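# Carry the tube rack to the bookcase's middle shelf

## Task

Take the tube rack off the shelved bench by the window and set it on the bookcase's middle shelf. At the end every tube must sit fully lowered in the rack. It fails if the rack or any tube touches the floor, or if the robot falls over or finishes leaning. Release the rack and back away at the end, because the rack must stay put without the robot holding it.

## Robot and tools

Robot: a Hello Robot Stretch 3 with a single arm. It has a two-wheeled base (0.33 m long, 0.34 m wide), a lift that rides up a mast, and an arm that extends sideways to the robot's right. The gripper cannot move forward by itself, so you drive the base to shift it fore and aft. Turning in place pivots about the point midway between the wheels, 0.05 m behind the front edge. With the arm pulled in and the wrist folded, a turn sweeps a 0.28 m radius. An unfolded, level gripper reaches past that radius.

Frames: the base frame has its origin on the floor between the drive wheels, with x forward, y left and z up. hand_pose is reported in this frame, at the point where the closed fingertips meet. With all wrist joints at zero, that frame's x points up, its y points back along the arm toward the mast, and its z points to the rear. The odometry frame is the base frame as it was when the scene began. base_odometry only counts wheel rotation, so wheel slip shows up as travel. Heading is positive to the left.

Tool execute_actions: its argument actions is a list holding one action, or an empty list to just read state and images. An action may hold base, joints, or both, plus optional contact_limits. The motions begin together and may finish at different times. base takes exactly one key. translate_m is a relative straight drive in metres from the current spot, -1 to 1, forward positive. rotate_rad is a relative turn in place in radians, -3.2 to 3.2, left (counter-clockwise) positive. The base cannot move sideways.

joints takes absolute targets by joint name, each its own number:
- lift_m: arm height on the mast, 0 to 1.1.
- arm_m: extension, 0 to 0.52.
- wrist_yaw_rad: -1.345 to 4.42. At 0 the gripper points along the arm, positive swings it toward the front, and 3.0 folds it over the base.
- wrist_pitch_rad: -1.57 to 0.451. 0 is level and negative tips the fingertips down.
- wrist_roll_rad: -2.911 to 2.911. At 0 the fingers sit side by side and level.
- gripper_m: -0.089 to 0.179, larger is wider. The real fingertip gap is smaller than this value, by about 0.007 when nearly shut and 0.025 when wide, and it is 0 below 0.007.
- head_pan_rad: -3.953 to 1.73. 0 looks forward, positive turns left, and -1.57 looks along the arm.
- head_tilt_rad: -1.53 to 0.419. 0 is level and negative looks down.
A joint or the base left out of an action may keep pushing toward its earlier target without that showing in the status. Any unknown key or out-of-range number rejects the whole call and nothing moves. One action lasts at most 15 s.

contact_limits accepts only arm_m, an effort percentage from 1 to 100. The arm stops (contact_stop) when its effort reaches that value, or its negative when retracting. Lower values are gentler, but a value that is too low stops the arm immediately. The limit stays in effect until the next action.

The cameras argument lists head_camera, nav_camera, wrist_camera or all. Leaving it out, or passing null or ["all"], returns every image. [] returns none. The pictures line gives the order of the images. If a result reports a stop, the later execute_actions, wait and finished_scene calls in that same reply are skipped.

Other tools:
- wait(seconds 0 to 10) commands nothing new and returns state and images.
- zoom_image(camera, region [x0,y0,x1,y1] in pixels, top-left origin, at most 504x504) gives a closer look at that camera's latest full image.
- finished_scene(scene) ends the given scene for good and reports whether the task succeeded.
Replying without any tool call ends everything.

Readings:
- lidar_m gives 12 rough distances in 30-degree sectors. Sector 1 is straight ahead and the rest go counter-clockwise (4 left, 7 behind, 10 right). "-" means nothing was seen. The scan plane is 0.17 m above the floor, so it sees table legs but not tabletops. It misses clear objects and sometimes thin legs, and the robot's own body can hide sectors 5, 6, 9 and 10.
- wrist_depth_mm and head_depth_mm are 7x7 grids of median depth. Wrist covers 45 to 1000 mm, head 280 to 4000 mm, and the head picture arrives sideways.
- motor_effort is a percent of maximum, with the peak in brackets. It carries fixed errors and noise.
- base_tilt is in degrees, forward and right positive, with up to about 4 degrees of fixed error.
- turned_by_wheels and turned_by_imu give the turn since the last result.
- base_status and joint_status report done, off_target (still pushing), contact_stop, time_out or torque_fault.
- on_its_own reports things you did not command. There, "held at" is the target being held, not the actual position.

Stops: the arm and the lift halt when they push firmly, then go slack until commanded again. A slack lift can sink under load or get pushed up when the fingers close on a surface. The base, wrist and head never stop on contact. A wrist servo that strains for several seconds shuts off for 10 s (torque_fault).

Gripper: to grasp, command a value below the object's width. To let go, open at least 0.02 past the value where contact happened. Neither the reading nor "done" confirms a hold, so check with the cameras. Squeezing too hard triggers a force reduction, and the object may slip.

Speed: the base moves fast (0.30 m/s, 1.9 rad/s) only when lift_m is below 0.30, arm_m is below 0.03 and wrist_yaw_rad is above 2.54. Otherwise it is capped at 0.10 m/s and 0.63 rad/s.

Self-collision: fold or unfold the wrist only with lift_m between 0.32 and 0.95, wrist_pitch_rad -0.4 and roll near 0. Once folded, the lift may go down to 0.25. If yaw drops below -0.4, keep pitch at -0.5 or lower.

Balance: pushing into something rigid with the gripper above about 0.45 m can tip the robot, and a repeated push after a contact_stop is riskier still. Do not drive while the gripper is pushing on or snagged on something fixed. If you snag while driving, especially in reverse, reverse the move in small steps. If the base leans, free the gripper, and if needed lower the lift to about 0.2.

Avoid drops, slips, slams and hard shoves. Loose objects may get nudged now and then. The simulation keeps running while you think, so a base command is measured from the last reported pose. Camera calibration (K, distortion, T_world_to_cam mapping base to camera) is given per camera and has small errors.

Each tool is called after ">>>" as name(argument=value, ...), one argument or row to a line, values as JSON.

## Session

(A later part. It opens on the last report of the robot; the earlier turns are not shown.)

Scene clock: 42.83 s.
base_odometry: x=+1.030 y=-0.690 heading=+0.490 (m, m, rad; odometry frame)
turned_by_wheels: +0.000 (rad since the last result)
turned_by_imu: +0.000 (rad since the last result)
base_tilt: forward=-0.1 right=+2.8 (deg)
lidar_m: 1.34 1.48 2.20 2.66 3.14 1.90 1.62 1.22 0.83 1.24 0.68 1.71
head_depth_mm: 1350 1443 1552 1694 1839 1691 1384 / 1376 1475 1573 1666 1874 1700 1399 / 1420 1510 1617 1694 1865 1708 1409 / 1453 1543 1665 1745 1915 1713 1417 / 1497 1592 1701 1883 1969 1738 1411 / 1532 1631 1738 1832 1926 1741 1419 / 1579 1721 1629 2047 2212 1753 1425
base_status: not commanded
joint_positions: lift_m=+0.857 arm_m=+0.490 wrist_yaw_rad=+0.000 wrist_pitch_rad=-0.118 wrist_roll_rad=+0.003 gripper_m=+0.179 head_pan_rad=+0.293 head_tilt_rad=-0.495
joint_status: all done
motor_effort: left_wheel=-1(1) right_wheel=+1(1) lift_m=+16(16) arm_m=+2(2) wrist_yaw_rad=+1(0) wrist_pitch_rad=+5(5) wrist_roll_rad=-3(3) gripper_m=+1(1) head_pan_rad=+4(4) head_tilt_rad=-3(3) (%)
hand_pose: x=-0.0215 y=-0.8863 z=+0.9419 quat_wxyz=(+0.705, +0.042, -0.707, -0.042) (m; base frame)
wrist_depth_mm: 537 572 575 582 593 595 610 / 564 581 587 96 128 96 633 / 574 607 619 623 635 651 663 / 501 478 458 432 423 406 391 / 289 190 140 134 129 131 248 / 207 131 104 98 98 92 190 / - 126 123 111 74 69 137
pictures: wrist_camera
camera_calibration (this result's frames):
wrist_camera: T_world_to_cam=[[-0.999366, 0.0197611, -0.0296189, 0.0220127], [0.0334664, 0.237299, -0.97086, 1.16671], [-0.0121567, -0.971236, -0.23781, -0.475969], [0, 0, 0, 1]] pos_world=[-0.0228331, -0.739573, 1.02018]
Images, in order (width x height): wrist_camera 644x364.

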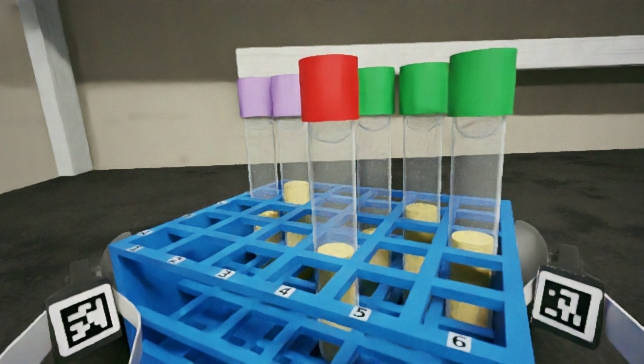

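>>> execute_actions(
  actions=[
    {"joints":{"gripper_m":0.11}},
  ],
  cameras=[],
)

>>> execute_actions(
  actions=[
    {"joints":{"arm_m":0.31,"head_pan_rad":-1.3,"head_tilt_rad":-0.7}},
  ],
  cameras=[],
)

>>> execute_actions(
  actions=[
    {"joints":{"gripper_m":0.179}},
  ],
  cameras=[],
)

>>> execute_actions(
  actions=[
    {"joints":{"arm_m":0.15}},
  ],
  cameras=[],
)

>>> execute_actions(
  actions=[
    {"base":{"translate_m":-0.35},"joints":{"wrist_yaw_rad":1.57,"lift_m":0.88}},
  ],
  cameras=["head_camera"],
)

Scene clock: 44.20 s.
base_odometry: x=+1.030 y=-0.690 heading=+0.490 (m, m, rad; odometry frame)
turned_by_wheels: +0.000 (rad since the last result)
turned_by_imu: +0.000 (rad since the last result)
base_tilt: forward=+0.0 right=+2.7 (deg)
lidar_m: 1.35 1.48 2.20 2.66 3.13 1.91 1.62 1.22 0.83 1.24 0.67 1.71
head_depth_mm: 1345 1445 1553 1685 1848 1692 1381 / 1380 1471 1560 1674 1865 1704 1388 / 1412 1517 1604 1704 1871 1711 1392 / 1450 1556 1663 1752 1917 1720 1403 / 1495 1595 1712 1890 1999 1729 1411 / 1538 1623 1751 1831 1933 1741 1416 / 1584 1716 1627 2037 2209 1764 1433
base_status: not commanded
joint_positions: lift_m=+0.857 arm_m=+0.490 wrist_yaw_rad=+0.000 wrist_pitch_rad=-0.118 wrist_roll_rad=+0.003 gripper_m=+0.111 head_pan_rad=+0.293 head_tilt_rad=-0.495
joint_status: all done
motor_effort: left_wheel=-1(1) right_wheel=+1(1) lift_m=+17(17) arm_m=+2(2) wrist_yaw_rad=+0(0) wrist_pitch_rad=+5(6) wrist_roll_rad=-3(3) gripper_m=-25(99) head_pan_rad=+5(5) head_tilt_rad=-2(3) (%)
hand_pose: x=-0.0215 y=-0.8863 z=+0.9418 quat_wxyz=(+0.705, +0.042, -0.707, -0.042) (m; base frame)
wrist_depth_mm: 533 571 572 576 590 604 612 / 560 588 583 100 128 526 635 / 589 607 616 628 636 652 661 / 498 476 459 384 418 405 393 / 288 193 144 125 131 136 247 / 212 133 130 98 97 89 185 / - 130 118 116 96 91 137
pictures: none
No camera images: the call's "cameras" was empty. Leave "cameras" out to get every camera's image.

Scene clock: 46.77 s.
base_odometry: x=+1.030 y=-0.690 heading=+0.490 (m, m, rad; odometry frame)
turned_by_wheels: +0.000 (rad since the last result)
turned_by_imu: +0.000 (rad since the last result)
base_tilt: forward=-0.1 right=+2.8 (deg)
lidar_m: 1.34 1.48 2.20 2.66 3.14 1.91 1.62 1.22 0.83 1.24 0.67 1.71
head_depth_mm: 1104 1199 726 668 1637 1431 1231 / 1159 1227 853 697 1636 1440 1234 / 1184 1261 843 705 1694 1445 1236 / 1191 1262 855 738 1748 1456 1247 / 1245 1387 864 770 953 1192 1245 / 1271 1429 1567 828 1775 1476 1263 / 1312 1471 1683 1952 1798 1488 1263
base_status: not commanded
joint_positions: lift_m=+0.857 arm_m=+0.310 wrist_yaw_rad=+0.000 wrist_pitch_rad=-0.120 wrist_roll_rad=+0.003 gripper_m=+0.123 head_pan_rad=-1.293 head_tilt_rad=-0.691
joint_status: all done
on_its_own: gripper_m is held at +0.122, not at your +0.110, by its stall guard, which is still easing
motor_effort: left_wheel=+0(1) right_wheel=+1(1) lift_m=+17(17) arm_m=-3(2) wrist_yaw_rad=+0(1) wrist_pitch_rad=+6(6) wrist_roll_rad=-3(3) gripper_m=-16(25) head_pan_rad=-4(48) head_tilt_rad=-5(25) (%)
hand_pose: x=-0.0215 y=-0.7068 z=+0.9414 quat_wxyz=(+0.705, +0.043, -0.707, -0.043) (m; base frame)
wrist_depth_mm: 711 732 737 747 769 770 795 / 733 735 754 100 127 706 801 / 771 777 791 743 822 834 841 / 672 473 454 384 422 402 385 / 289 192 149 125 132 135 246 / 213 134 126 98 97 89 185 / - 130 118 116 96 91 137
pictures: none
No camera images: the call's "cameras" was empty. Leave "cameras" out to get every camera's image.

Scene clock: 47.80 s.
base_odometry: x=+1.030 y=-0.690 heading=+0.490 (m, m, rad; odometry frame)
turned_by_wheels: +0.000 (rad since the last result)
turned_by_imu: +0.000 (rad since the last result)
base_tilt: forward=+0.0 right=+2.7 (deg)
lidar_m: 1.34 1.48 2.21 2.66 3.12 1.90 1.62 1.22 0.83 1.24 0.67 1.71
head_depth_mm: 1107 1199 724 676 1628 1431 1225 / 1157 1223 841 695 1639 1439 1233 / 1182 1252 845 706 1690 1447 1241 / 1195 1266 856 738 1759 1461 1249 / 1242 1374 865 767 954 1198 1243 / 1277 1422 1567 827 1776 1471 1260 / 1312 1463 1667 1937 1791 1478 1271
base_status: not commanded
joint_positions: lift_m=+0.857 arm_m=+0.310 wrist_yaw_rad=+0.000 wrist_pitch_rad=-0.120 wrist_roll_rad=+0.003 gripper_m=+0.179 head_pan_rad=-1.293 head_tilt_rad=-0.691
joint_status: all done
motor_effort: left_wheel=+0(0) right_wheel=+1(1) lift_m=+17(18) arm_m=-2(3) wrist_yaw_rad=+1(0) wrist_pitch_rad=+6(6) wrist_roll_rad=-3(3) gripper_m=-1(79) head_pan_rad=-3(4) head_tilt_rad=-5(4) (%)
hand_pose: x=-0.0215 y=-0.7068 z=+0.9413 quat_wxyz=(+0.705, +0.043, -0.707, -0.043) (m; base frame)
wrist_depth_mm: 715 727 734 749 768 772 787 / 724 749 750 100 128 99 824 / 761 768 787 745 813 826 837 / 670 476 456 382 419 407 391 / 287 142 148 125 132 133 248 / 201 132 125 98 115 93 190 / - 133 120 112 96 71 137
pictures: none
No camera images: the call's "cameras" was empty. Leave "cameras" out to get every camera's image.

Scene clock: 50.23 s.
base_odometry: x=+1.030 y=-0.690 heading=+0.490 (m, m, rad; odometry frame)
turned_by_wheels: +0.000 (rad since the last result)
turned_by_imu: +0.000 (rad since the last result)
base_tilt: forward=-0.1 right=+2.8 (deg)
lidar_m: 1.34 1.48 2.21 2.66 3.13 1.91 1.62 1.22 0.83 1.24 0.67 1.71
head_depth_mm: 1108 1199 699 657 - 1363 1220 / 1155 1228 837 700 1649 1443 1240 / 1192 1255 844 708 1693 1453 1238 / 1198 1266 852 740 1754 1459 1245 / 1248 1380 868 769 956 1189 1238 / 1274 1433 1569 828 1776 1478 1260 / 1314 1466 1681 1943 1789 1479 1270
base_status: not commanded
joint_positions: lift_m=+0.857 arm_m=+0.150 wrist_yaw_rad=+0.000 wrist_pitch_rad=-0.120 wrist_roll_rad=+0.003 gripper_m=+0.179 head_pan_rad=-1.293 head_tilt_rad=-0.691
joint_status: all done
motor_effort: left_wheel=-1(0) right_wheel=+1(1) lift_m=+17(16) arm_m=-2(0) wrist_yaw_rad=+0(0) wrist_pitch_rad=+6(6) wrist_roll_rad=-3(3) gripper_m=+1(0) head_pan_rad=-3(3) head_tilt_rad=-4(4) (%)
hand_pose: x=-0.0215 y=-0.5467 z=+0.9413 quat_wxyz=(+0.705, +0.043, -0.707, -0.043) (m; base frame)
wrist_depth_mm: 849 864 866 901 893 935 944 / 876 905 930 850 858 945 976 / 923 916 940 955 949 982 931 / 926 476 365 277 335 407 392 / 288 283 273 247 241 263 251 / 203 198 195 194 196 197 201 / - 241 243 247 250 253 577
pictures: none
No camera images: the call's "cameras" was empty. Leave "cameras" out to get every camera's image.

Scene clock: 55.27 s.
base_odometry: x=+0.721 y=-0.855 heading=+0.490 (m, m, rad; odometry frame)
turned_by_wheels: +0.000 (rad since the last result)
turned_by_imu: +0.002 (rad since the last result)
base_tilt: forward=+0.0 right=+2.7 (deg)
lidar_m: 1.69 1.81 2.68 2.72 1.98 1.45 1.37 0.94 0.96 0.69 1.29 0.90
head_depth_mm: 1118 1215 824 666 - 1366 1204 / 1144 1237 836 699 1503 1374 1230 / 1170 1276 846 704 - 1419 1244 / 1205 1298 813 744 1810 1421 1246 / 1258 1325 745 767 1770 1438 1250 / 1281 1334 804 1899 1778 1478 1259 / 1321 1443 886 1989 1804 1387 1260
base_status: done
joint_positions: lift_m=+0.880 arm_m=+0.150 wrist_yaw_rad=+1.568 wrist_pitch_rad=-0.120 wrist_roll_rad=+0.003 gripper_m=+0.179 head_pan_rad=-1.293 head_tilt_rad=-0.691
joint_status: all done
motor_effort: left_wheel=-1(8) right_wheel=+1(3) lift_m=+26(27) arm_m=-2(3) wrist_yaw_rad=+4(4) wrist_pitch_rad=+6(6) wrist_roll_rad=-3(3) gripper_m=+1(1) head_pan_rad=-4(3) head_tilt_rad=-5(5) (%)
hand_pose: x=+0.2301 y=-0.2961 z=+0.9637 quat_wxyz=(+0.530, +0.529, -0.470, +0.467) (m; base frame)
wrist_depth_mm: - - - - - - - / - - - - - - - / - - - - - - - / - - - - - 559 477 / - - - - - 652 331 / - - - - - 688 335 / - - - - - - -
pictures: head_camera (sideways: a quarter turn clockwise sets it upright)
camera_calibration (this result's frames):
head_camera: T_world_to_cam=[[-0.129942, 0.618916, -0.774634, 1.02978], [0.953905, 0.291186, 0.0726371, -0.0943086], [0.270519, -0.729489, -0.628224, 0.769313], [0, 0, 0, 1]] pos_world=[0.0156593, -0.0486797, 1.28785]
Images, in order (width x height): head_camera 896x504.

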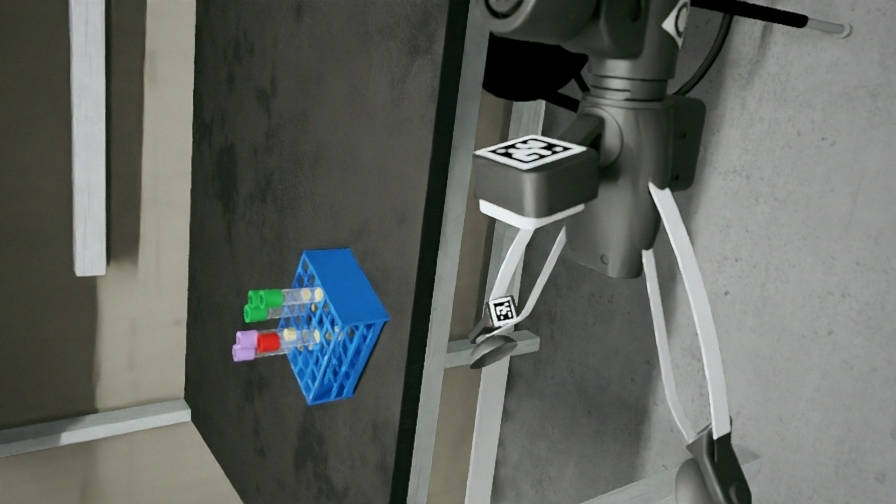

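>>> execute_actions(
  actions=[
    {"joints":{"wrist_yaw_rad":1.17,"arm_m":0.42,"lift_m":0.86}},
  ],
  cameras=["wrist_camera"],
)

Scene clock: 58.63 s.
base_odometry: x=+0.721 y=-0.855 heading=+0.490 (m, m, rad; odometry frame)
turned_by_wheels: +0.000 (rad since the last result)
turned_by_imu: +0.000 (rad since the last result)
base_tilt: forward=+0.1 right=+2.7 (deg)
lidar_m: 1.68 1.81 2.68 2.72 1.99 1.45 1.37 0.94 0.97 0.69 1.29 0.90
head_depth_mm: 1116 1214 867 690 1027 1428 1206 / 1142 1238 928 713 1626 1398 1233 / 1169 1272 848 729 1697 1450 1236 / 1205 1295 811 1230 1750 1456 1242 / 1265 1324 748 782 1772 1471 1250 / 1281 1338 805 1890 1778 1475 1262 / 1327 1450 888 1964 1800 1377 1267
base_status: not commanded
joint_positions: lift_m=+0.860 arm_m=+0.420 wrist_yaw_rad=+1.170 wrist_pitch_rad=-0.120 wrist_roll_rad=+0.003 gripper_m=+0.179 head_pan_rad=-1.293 head_tilt_rad=-0.691
joint_status: all done
motor_effort: left_wheel=-1(1) right_wheel=+1(1) lift_m=+17(20) arm_m=+2(2) wrist_yaw_rad=+0(4) wrist_pitch_rad=+6(6) wrist_roll_rad=-3(3) gripper_m=+1(0) head_pan_rad=-4(3) head_tilt_rad=-5(4) (%)
hand_pose: x=+0.2102 y=-0.6628 z=+0.9443 quat_wxyz=(+0.611, +0.426, -0.565, +0.354) (m; base frame)
wrist_depth_mm: - - - - - 769 613 / - - - - - 788 610 / - - - - - 788 625 / - - 257 221 429 416 401 / - - 208 207 261 269 254 / - 202 199 195 192 189 194 / - 168 155 152 149 148 140
pictures: wrist_camera
camera_calibration (this result's frames):
wrist_camera: T_world_to_cam=[[-0.407739, -0.91262, -0.0295549, -0.493181], [-0.207597, 0.124173, -0.970301, 1.08341], [0.889186, -0.389494, -0.240088, -0.0572543], [0, 0, 0, 1]] pos_world=[0.0747333, -0.606917, 1.02291]
Images, in order (width x height): wrist_camera 644x364.

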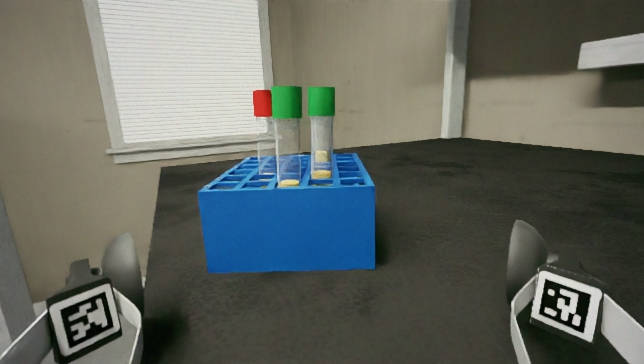

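>>> execute_actions(
  actions=[
    {"base":{"translate_m":0.125},"joints":{"arm_m":0.45}},
  ],
  cameras=["wrist_camera"],
)

>>> execute_actions(
  actions=[
    {"joints":{"gripper_m":0.075}},
  ],
  cameras=[],
)

>>> execute_actions(
  actions=[
    {"joints":{"lift_m":0.9}},
  ],
  cameras=["wrist_camera"],
)

Scene clock: 60.97 s.
base_odometry: x=+0.831 y=-0.796 heading=+0.490 (m, m, rad; odometry frame)
turned_by_wheels: +0.000 (rad since the last result)
turned_by_imu: -0.001 (rad since the last result)
base_tilt: forward=+0.0 right=+2.8 (deg)
lidar_m: 1.57 1.69 2.51 2.70 2.18 1.58 1.41 1.03 0.72 0.88 0.81 0.83
head_depth_mm: 1113 1208 908 665 1607 1396 1230 / 1141 1237 950 701 1651 1437 1235 / 1166 1267 739 708 1696 1457 1236 / 1228 1286 766 745 1752 1454 1244 / 1256 1316 869 771 1759 1467 1248 / 1272 1384 875 1895 1779 1398 1262 / 1319 1485 885 903 1063 1447 1266
base_status: done
joint_positions: lift_m=+0.860 arm_m=+0.450 wrist_yaw_rad=+1.171 wrist_pitch_rad=-0.120 wrist_roll_rad=+0.003 gripper_m=+0.179 head_pan_rad=-1.293 head_tilt_rad=-0.691
joint_status: all done
motor_effort: left_wheel=-2(3) right_wheel=+2(5) lift_m=+17(17) arm_m=+1(3) wrist_yaw_rad=-1(2) wrist_pitch_rad=+6(6) wrist_roll_rad=-3(3) gripper_m=+1(1) head_pan_rad=-3(3) head_tilt_rad=-4(5) (%)
hand_pose: x=+0.2103 y=-0.6926 z=+0.9443 quat_wxyz=(+0.611, +0.426, -0.565, +0.354) (m; base frame)
wrist_depth_mm: - - - - 985 713 590 / - - - 86 885 734 602 / - - - 127 955 736 612 / - - 471 216 382 414 398 / - 311 148 142 135 267 254 / - 96 94 93 91 89 195 / - 98 96 94 93 92 140
pictures: wrist_camera
camera_calibration (this result's frames):
wrist_camera: T_world_to_cam=[[-0.407135, -0.91289, -0.029555, -0.520698], [-0.207679, 0.124036, -0.970301, 1.08705], [0.889444, -0.388906, -0.240088, -0.0685803], [0, 0, 0, 1]] pos_world=[0.0747612, -0.636844, 1.02291]
Images, in order (width x height): wrist_camera 644x364.

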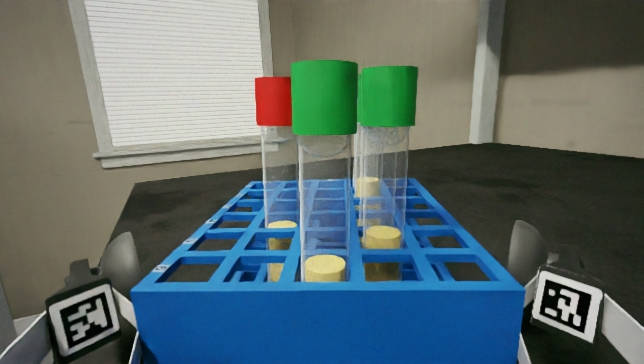

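Scene clock: 62.53 s.
base_odometry: x=+0.831 y=-0.796 heading=+0.490 (m, m, rad; odometry frame)
turned_by_wheels: +0.000 (rad since the last result)
turned_by_imu: +0.000 (rad since the last result)
base_tilt: forward=+0.2 right=+2.8 (deg)
lidar_m: 1.56 1.69 2.51 2.70 2.17 1.57 1.40 1.03 0.73 0.88 0.81 0.83
head_depth_mm: 1112 1207 887 666 1615 1401 1228 / 1139 1237 - 700 1651 1438 1231 / 1169 1265 801 708 1693 1452 1237 / 1223 1292 744 745 1750 1452 1249 / 1256 1314 828 775 1767 1461 1250 / 1267 1378 875 1880 1779 1403 1255 / 1318 1484 887 905 1057 1444 1264
base_status: not commanded
joint_positions: lift_m=+0.860 arm_m=+0.450 wrist_yaw_rad=+1.172 wrist_pitch_rad=-0.098 wrist_roll_rad=+0.007 gripper_m=+0.076 head_pan_rad=-1.293 head_tilt_rad=-0.691
joint_status: all done
motor_effort: left_wheel=-1(2) right_wheel=+1(2) lift_m=+17(17) arm_m=+2(2) wrist_yaw_rad=-2(3) wrist_pitch_rad=+0(6) wrist_roll_rad=-6(7) gripper_m=-24(95) head_pan_rad=-4(3) head_tilt_rad=-4(4) (%)
hand_pose: x=+0.2114 y=-0.6928 z=+0.9499 quat_wxyz=(+0.606, +0.421, -0.571, +0.360) (m; base frame)
wrist_depth_mm: - - - - 997 708 589 / - - - - 986 726 602 / - - - - - 749 609 / - - 539 249 417 460 440 / - 346 163 140 143 297 272 / - 215 125 112 103 - 196 / - 153 130 117 107 150 153
pictures: none
No camera images: the call's "cameras" was empty. Leave "cameras" out to get every camera's image.

Scene clock: 63.70 s.
base_odometry: x=+0.831 y=-0.796 heading=+0.490 (m, m, rad; odometry frame)
turned_by_wheels: +0.000 (rad since the last result)
turned_by_imu: +0.000 (rad since the last result)
base_tilt: forward=+0.1 right=+2.7 (deg)
lidar_m: 1.56 1.69 2.51 2.69 2.17 1.58 1.40 1.03 0.73 0.88 0.81 0.83
head_depth_mm: 1112 1215 910 667 1611 1407 1229 / 1135 1240 823 700 1646 1440 1236 / 1168 1264 737 710 1690 1445 1237 / 1223 1291 745 747 1761 1455 1242 / 1255 1312 828 776 1769 1460 1254 / 1266 1384 873 1888 1775 1413 1264 / 1323 1476 888 906 1061 1448 1274
base_status: not commanded
joint_positions: lift_m=+0.900 arm_m=+0.450 wrist_yaw_rad=+1.172 wrist_pitch_rad=-0.140 wrist_roll_rad=+0.006 gripper_m=+0.082 head_pan_rad=-1.293 head_tilt_rad=-0.691
joint_status: all done
on_its_own: gripper_m is held at +0.081, not at your +0.075, by its stall guard, which is still easing
motor_effort: left_wheel=+0(2) right_wheel=+1(2) lift_m=+26(31) arm_m=+2(1) wrist_yaw_rad=-3(3) wrist_pitch_rad=+12(12) wrist_roll_rad=-5(6) gripper_m=-21(24) head_pan_rad=-3(3) head_tilt_rad=-4(5) (%)
hand_pose: x=+0.2093 y=-0.6920 z=+0.9787 quat_wxyz=(+0.614, +0.432, -0.562, +0.348) (m; base frame)
wrist_depth_mm: - - - - 972 707 588 / - - - - - 715 601 / - - - 136 916 751 611 / - - - 552 530 508 496 / - 435 175 161 186 351 323 / - - 128 116 106 - 240 / - 189 129 116 106 186 191
pictures: wrist_camera
camera_calibration (this result's frames):
wrist_camera: T_world_to_cam=[[-0.407051, -0.91285, -0.031837, -0.51721], [-0.224438, 0.133745, -0.965267, 1.12549], [0.885402, -0.385768, -0.259319, -0.0373692], [0, 0, 0, 1]] pos_world=[0.0751584, -0.63708, 1.06024]
Images, in order (width x height): wrist_camera 644x364.

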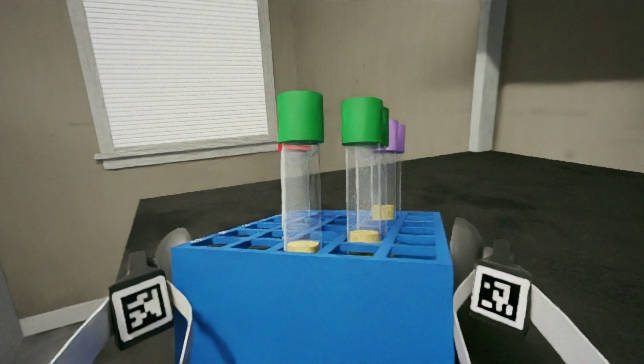

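>>> execute_actions(
  actions=[
    {"joints":{"arm_m":0.0,"gripper_m":0.088,"wrist_pitch_rad":-0.02,"head_pan_rad":-0.4,"head_tilt_rad":-0.6}},
  ],
  cameras=[],
)

>>> execute_actions(
  actions=[
    {"base":{"rotate_rad":0.5},"joints":{"lift_m":0.66}},
  ],
  cameras=[],
)

>>> execute_actions(
  actions=[
    {"base":{"translate_m":1.0}},
  ],
)

Scene clock: 68.43 s.
base_odometry: x=+0.831 y=-0.796 heading=+0.490 (m, m, rad; odometry frame)
turned_by_wheels: +0.000 (rad since the last result)
turned_by_imu: +0.001 (rad since the last result)
base_tilt: forward=+0.1 right=+2.8 (deg)
lidar_m: 1.56 1.69 2.51 2.70 2.17 1.57 1.40 1.03 0.73 0.88 0.81 0.83
head_depth_mm: 1805 1928 2061 2192 1880 330 1209 / 1927 2087 2342 2425 1890 1532 1296 / 1838 2013 2226 2390 1910 1546 1299 / 1763 1917 2114 2303 1912 1544 1301 / 1686 1829 2006 2227 1947 1561 1317 / 1626 1756 1931 2125 1945 1572 1321 / 1556 1695 1837 2011 1954 1576 1322
base_status: not commanded
joint_positions: lift_m=+0.900 arm_m=+0.001 wrist_yaw_rad=+1.170 wrist_pitch_rad=-0.066 wrist_roll_rad=+0.004 gripper_m=+0.089 head_pan_rad=-0.407 head_tilt_rad=-0.606
joint_status: all done
joint sent to its limit — the command would take arm_m past its lower limit, so that joint was sent only as far as its limit.
motor_effort: left_wheel=+0(1) right_wheel=+1(1) lift_m=+27(27) arm_m=-3(5) wrist_yaw_rad=+0(2) wrist_pitch_rad=+14(14) wrist_roll_rad=-4(5) gripper_m=-17(19) head_pan_rad=+4(50) head_tilt_rad=+4(17) (%)
hand_pose: x=+0.2126 y=-0.2455 z=+0.9975 quat_wxyz=(+0.601, +0.411, -0.577, +0.370) (m; base frame)
wrist_depth_mm: - - - - - - 888 / - - - - - - 920 / - - - - - - 937 / - - - - 653 736 708 / - - - - 657 453 408 / - - 129 118 110 - 354 / - - 122 113 105 - 967
pictures: none
No camera images: the call's "cameras" was empty. Leave "cameras" out to get every camera's image.

Scene clock: 71.43 s.
base_odometry: x=+0.831 y=-0.796 heading=+0.990 (m, m, rad; odometry frame)
turned_by_wheels: +0.500 (rad since the last result)
turned_by_imu: +0.500 (rad since the last result)
base_tilt: forward=+0.0 right=+2.8 (deg)
lidar_m: 1.69 2.47 2.69 2.23 1.94 1.48 1.03 0.73 0.88 0.81 0.82 1.57
head_depth_mm: 1569 1715 1893 2127 1872 1532 570 / 1575 1728 1909 2137 1892 1538 1288 / 1591 1736 1927 2138 1906 1545 1300 / 1597 1715 1857 2091 1928 1560 1303 / 1610 1744 1854 2097 1935 1563 1313 / 1626 1741 1879 2150 1948 1573 1318 / 1625 1753 1885 2098 1959 1582 1325
base_status: done
joint_positions: lift_m=+0.660 arm_m=+0.001 wrist_yaw_rad=+1.170 wrist_pitch_rad=-0.066 wrist_roll_rad=+0.004 gripper_m=+0.089 head_pan_rad=-0.407 head_tilt_rad=-0.606
joint_status: all done
motor_effort: left_wheel=-3(9) right_wheel=+3(6) lift_m=+18(23) arm_m=-2(3) wrist_yaw_rad=+0(0) wrist_pitch_rad=+14(14) wrist_roll_rad=-4(4) gripper_m=-18(18) head_pan_rad=+5(4) head_tilt_rad=+4(4) (%)
hand_pose: x=+0.2126 y=-0.2455 z=+0.7579 quat_wxyz=(+0.601, +0.411, -0.577, +0.370) (m; base frame)
wrist_depth_mm: - - - - - - - / - - - - - - - / - - - - - - - / - - - - - - - / - - - - - - - / - - 128 118 110 - - / - - 122 113 104 - -
pictures: none
No camera images: the call's "cameras" was empty. Leave "cameras" out to get every camera's image.

Scene clock: 82.90 s.
base_odometry: x=+1.380 y=+0.040 heading=+0.990 (m, m, rad; odometry frame)
turned_by_wheels: +0.000 (rad since the last result)
turned_by_imu: -0.001 (rad since the last result)
base_tilt: forward=+0.0 right=+2.8 (deg)
lidar_m: 0.78 1.27 2.19 2.70 2.49 2.40 2.03 1.11 1.11 1.47 0.74 0.73
head_depth_mm: 782 835 756 1014 925 1289 569 / 786 849 767 1020 926 1304 1190 / 793 857 730 1027 939 1317 1189 / 798 860 741 1034 942 1331 1203 / 803 878 755 1046 950 1337 1212 / 809 863 767 1053 957 1324 1226 / 806 874 776 1040 965 1094 1242
base_status: done
joint_positions: lift_m=+0.660 arm_m=+0.001 wrist_yaw_rad=+1.170 wrist_pitch_rad=-0.066 wrist_roll_rad=+0.004 gripper_m=+0.089 head_pan_rad=-0.407 head_tilt_rad=-0.606
joint_status: not commanded
motor_effort: left_wheel=-3(6) right_wheel=+2(6) lift_m=+18(18) arm_m=-2(2) wrist_yaw_rad=+0(1) wrist_pitch_rad=+14(14) wrist_roll_rad=-4(4) gripper_m=-17(17) head_pan_rad=+4(4) head_tilt_rad=+4(4) (%)
hand_pose: x=+0.2126 y=-0.2455 z=+0.7579 quat_wxyz=(+0.601, +0.411, -0.577, +0.370) (m; base frame)
wrist_depth_mm: 613 676 701 720 635 733 738 / 646 762 749 750 737 751 748 / 655 774 775 761 651 781 781 / 643 796 787 614 521 803 792 / 609 766 535 538 659 825 830 / 643 760 129 118 110 - 856 / 649 774 122 113 105 884 889
pictures: head_camera (sideways: a quarter turn clockwise sets it upright), nav_camera (sideways: a quarter turn counterclockwise sets it upright), wrist_camera
camera_calibration (this result's frames):
head_camera: T_world_to_cam=[[-0.498818, 0.263782, -0.82559, 1.09846], [0.372201, 0.925447, 0.0708049, -0.0883828], [0.782717, -0.271967, -0.55981, 0.677187], [0, 0, 0, 1]] pos_world=[0.0507803, -0.0237872, 1.29223]
nav_camera: T_world_to_cam=[[0.477285, -0.18938, 0.858099, -1.07254], [-0.421999, -0.905929, 0.0347848, 0.00936781], [0.770789, -0.37872, -0.512304, 0.630231], [0, 0, 0, 1]] pos_world=[0.0300848, 0.0440494, 1.24289]
wrist_camera: T_world_to_cam=[[-0.406134, -0.913265, -0.0316635, -0.115755], [-0.158516, 0.104533, -0.981807, 0.844695], [0.89996, -0.393726, -0.187221, 0.0150055], [0, 0, 0, 1]] pos_world=[0.073381, -0.188105, 0.828472]
Images, in order (width x height): head_camera 896x504, nav_camera 672x504, wrist_camera 644x364.

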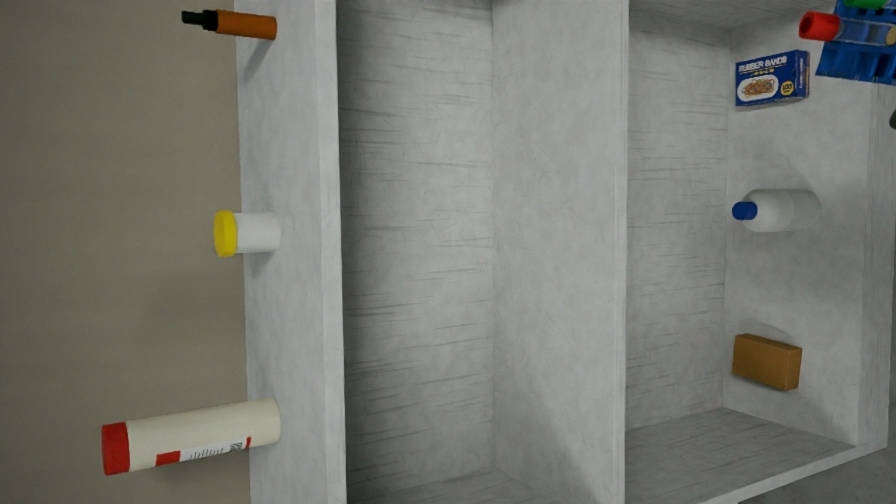

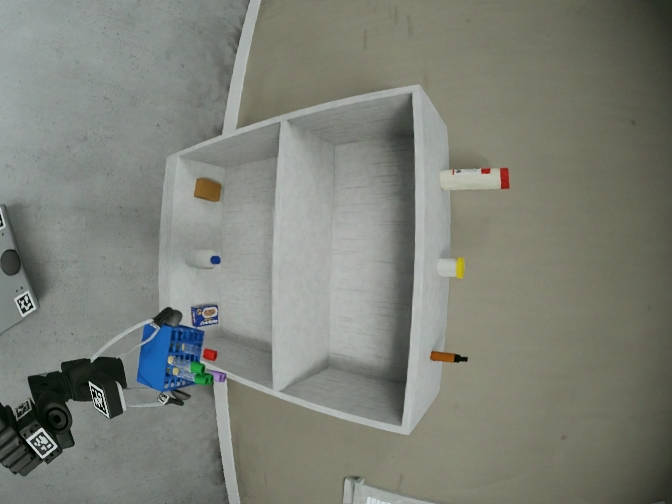

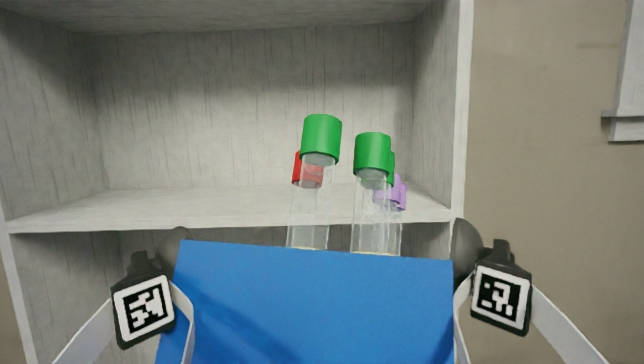

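>>> execute_actions(
  actions=[
    {"base":{"translate_m":0.52},"joints":{"lift_m":0.69}},
  ],
  cameras=[],
)

>>> execute_actions(
  actions=[
    {"joints":{"lift_m":0.6}},
  ],
  cameras=["wrist_camera"],
)

Scene clock: 89.70 s.
base_odometry: x=+1.666 y=+0.474 heading=+0.990 (m, m, rad; odometry frame)
turned_by_wheels: +0.000 (rad since the last result)
turned_by_imu: -0.001 (rad since the last result)
base_tilt: forward=+0.0 right=+2.7 (deg)
lidar_m: 0.32 0.28 1.49 2.06 2.98 2.83 2.12 1.51 2.04 0.58 0.32 0.45
head_depth_mm: 376 410 452 435 335 292 479 / 378 413 455 439 338 289 - / 380 415 459 444 340 291 589 / 382 407 296 329 342 293 593 / 384 411 309 416 345 295 594 / 388 424 469 457 348 297 597 / 390 427 473 462 351 295 527
base_status: done
joint_positions: lift_m=+0.690 arm_m=+0.001 wrist_yaw_rad=+1.170 wrist_pitch_rad=-0.067 wrist_roll_rad=+0.004 gripper_m=+0.089 head_pan_rad=-0.407 head_tilt_rad=-0.606
joint_status: all done
motor_effort: left_wheel=-3(4) right_wheel=+3(6) lift_m=+28(27) arm_m=-3(3) wrist_yaw_rad=+0(0) wrist_pitch_rad=+14(14) wrist_roll_rad=-4(4) gripper_m=-18(18) head_pan_rad=+4(5) head_tilt_rad=+4(4) (%)
hand_pose: x=+0.2126 y=-0.2455 z=+0.7873 quat_wxyz=(+0.601, +0.411, -0.577, +0.370) (m; base frame)
wrist_depth_mm: 291 290 288 287 284 283 281 / 300 300 296 296 292 291 288 / 309 307 308 300 300 299 297 / 322 317 315 313 308 309 306 / 330 328 322 323 320 318 316 / 340 337 129 118 109 - 322 / 290 257 122 113 105 254 263
pictures: none
No camera images: the call's "cameras" was empty. Leave "cameras" out to get every camera's image.

Scene clock: 91.37 s.
base_odometry: x=+1.666 y=+0.474 heading=+0.990 (m, m, rad; odometry frame)
turned_by_wheels: +0.000 (rad since the last result)
turned_by_imu: +0.000 (rad since the last result)
base_tilt: forward=+0.1 right=+2.8 (deg)
lidar_m: 0.32 0.28 1.49 2.07 2.98 2.83 2.55 1.51 2.03 0.58 0.32 0.45
head_depth_mm: 376 411 452 436 335 292 526 / 378 412 455 440 338 289 576 / 380 415 459 444 340 291 590 / 383 407 297 329 342 293 594 / 385 411 310 415 345 295 595 / 388 425 470 458 347 296 599 / 390 428 474 462 351 295 528
base_status: not commanded
joint_positions: lift_m=+0.600 arm_m=+0.001 wrist_yaw_rad=+1.171 wrist_pitch_rad=-0.009 wrist_roll_rad=+0.007 gripper_m=+0.089 head_pan_rad=-0.407 head_tilt_rad=-0.606
joint_status: all done
motor_effort: left_wheel=-3(3) right_wheel=+3(3) lift_m=+15(25) arm_m=-2(2) wrist_yaw_rad=+0(1) wrist_pitch_rad=-3(14) wrist_roll_rad=-5(5) gripper_m=-19(19) head_pan_rad=+5(4) head_tilt_rad=+4(4) (%)
hand_pose: x=+0.2144 y=-0.2462 z=+0.7128 quat_wxyz=(+0.589, +0.395, -0.589, +0.387) (m; base frame)
wrist_depth_mm: 300 298 297 295 292 289 288 / 307 305 302 298 298 294 294 / 312 313 306 129 303 301 299 / 320 318 315 312 308 307 307 / 326 323 170 166 155 310 309 / 239 236 126 114 105 - 205 / 183 153 129 117 106 153 155
pictures: wrist_camera
camera_calibration (this result's frames):
wrist_camera: T_world_to_cam=[[-0.404288, -0.913944, -0.0354652, -0.114951], [-0.104964, 0.0848809, -0.990847, 0.790934], [0.908589, -0.396865, -0.130248, -0.0385683], [0, 0, 0, 1]] pos_world=[0.0715895, -0.1875, 0.774595]
Images, in order (width x height): wrist_camera 644x364.

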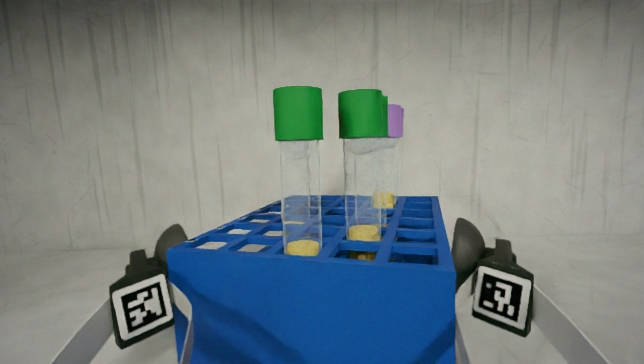

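>>> execute_actions(
  actions=[
    {"joints":{"gripper_m":0.179}},
  ],
  cameras=[],
)

>>> execute_actions(
  actions=[
    {"base":{"translate_m":-0.3},"joints":{"arm_m":0.1,"lift_m":0.61}},
  ],
  cameras=["wrist_camera"],
)

>>> finished_scene(
  scene=1,
)

Scene clock: 93.20 s.
base_odometry: x=+1.666 y=+0.474 heading=+0.990 (m, m, rad; odometry frame)
turned_by_wheels: +0.000 (rad since the last result)
turned_by_imu: +0.000 (rad since the last result)
base_tilt: forward=+0.1 right=+2.7 (deg)
lidar_m: 0.32 0.28 1.48 2.07 2.98 2.83 2.12 1.51 2.03 0.58 0.32 0.45
head_depth_mm: 376 410 451 435 335 292 525 / 377 413 455 440 337 290 575 / 380 416 458 443 340 291 589 / 382 407 297 328 343 293 592 / 385 410 310 416 345 295 595 / 388 424 469 458 348 297 599 / 391 428 474 462 350 295 527
base_status: not commanded
joint_positions: lift_m=+0.600 arm_m=+0.001 wrist_yaw_rad=+1.171 wrist_pitch_rad=-0.037 wrist_roll_rad=+0.004 gripper_m=+0.179 head_pan_rad=-0.407 head_tilt_rad=-0.606
joint_status: all done
motor_effort: left_wheel=-3(2) right_wheel=+2(3) lift_m=+17(17) arm_m=-3(2) wrist_yaw_rad=-1(1) wrist_pitch_rad=+5(5) wrist_roll_rad=-3(6) gripper_m=+0(84) head_pan_rad=+4(4) head_tilt_rad=+3(3) (%)
hand_pose: x=+0.2136 y=-0.2458 z=+0.7053 quat_wxyz=(+0.596, +0.403, -0.583, +0.379) (m; base frame)
wrist_depth_mm: 295 292 292 289 289 286 284 / 305 301 300 294 294 293 290 / 310 310 308 304 303 301 298 / 321 317 316 249 310 308 306 / 325 322 129 123 130 300 276 / 216 195 125 114 105 193 199 / - 149 130 118 108 146 137
pictures: none
No camera images: the call's "cameras" was empty. Leave "cameras" out to get every camera's image.

Scene clock: 97.20 s.
base_odometry: x=+1.501 y=+0.224 heading=+0.989 (m, m, rad; odometry frame)
turned_by_wheels: +0.000 (rad since the last result)
turned_by_imu: +0.001 (rad since the last result)
base_tilt: forward=-0.1 right=+2.8 (deg)
lidar_m: 0.57 1.00 2.12 2.12 2.71 2.58 2.25 1.27 1.87 1.16 0.62 0.53
head_depth_mm: 612 666 621 498 850 725 1134 / 613 670 563 505 838 709 1140 / 617 675 605 511 851 715 1155 / 622 680 649 516 869 736 1165 / 626 685 654 523 878 739 1158 / 630 539 587 528 883 746 1158 / 634 695 677 534 855 752 853
base_status: done
joint_positions: lift_m=+0.610 arm_m=+0.100 wrist_yaw_rad=+1.172 wrist_pitch_rad=-0.039 wrist_roll_rad=+0.003 gripper_m=+0.179 head_pan_rad=-0.407 head_tilt_rad=-0.606
joint_status: all done
motor_effort: left_wheel=-3(9) right_wheel=+2(4) lift_m=+27(28) arm_m=+2(2) wrist_yaw_rad=-3(4) wrist_pitch_rad=+5(6) wrist_roll_rad=-4(4) gripper_m=+0(0) head_pan_rad=+4(4) head_tilt_rad=+3(3) (%)
hand_pose: x=+0.2137 y=-0.3438 z=+0.7145 quat_wxyz=(+0.596, +0.403, -0.582, +0.379) (m; base frame)
wrist_depth_mm: 519 508 511 505 504 356 276 / 530 518 524 518 518 359 278 / 544 542 528 532 529 362 535 / 557 549 433 543 534 366 548 / 364 357 341 328 318 310 568 / 579 584 583 579 575 402 589 / - 603 603 593 588 408 618
pictures: wrist_camera
camera_calibration (this result's frames):
wrist_camera: T_world_to_cam=[[-0.404013, -0.914205, -0.0316682, -0.207281], [-0.133687, 0.0932568, -0.986626, 0.806833], [0.904932, -0.394376, -0.159894, -0.0536396], [0, 0, 0, 1]] pos_world=[0.0726588, -0.285894, 0.780902]
Images, in order (width x height): wrist_camera 644x364.

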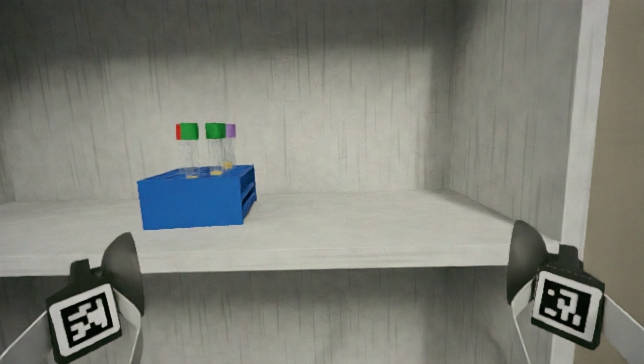

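The scene is finished: the task was done.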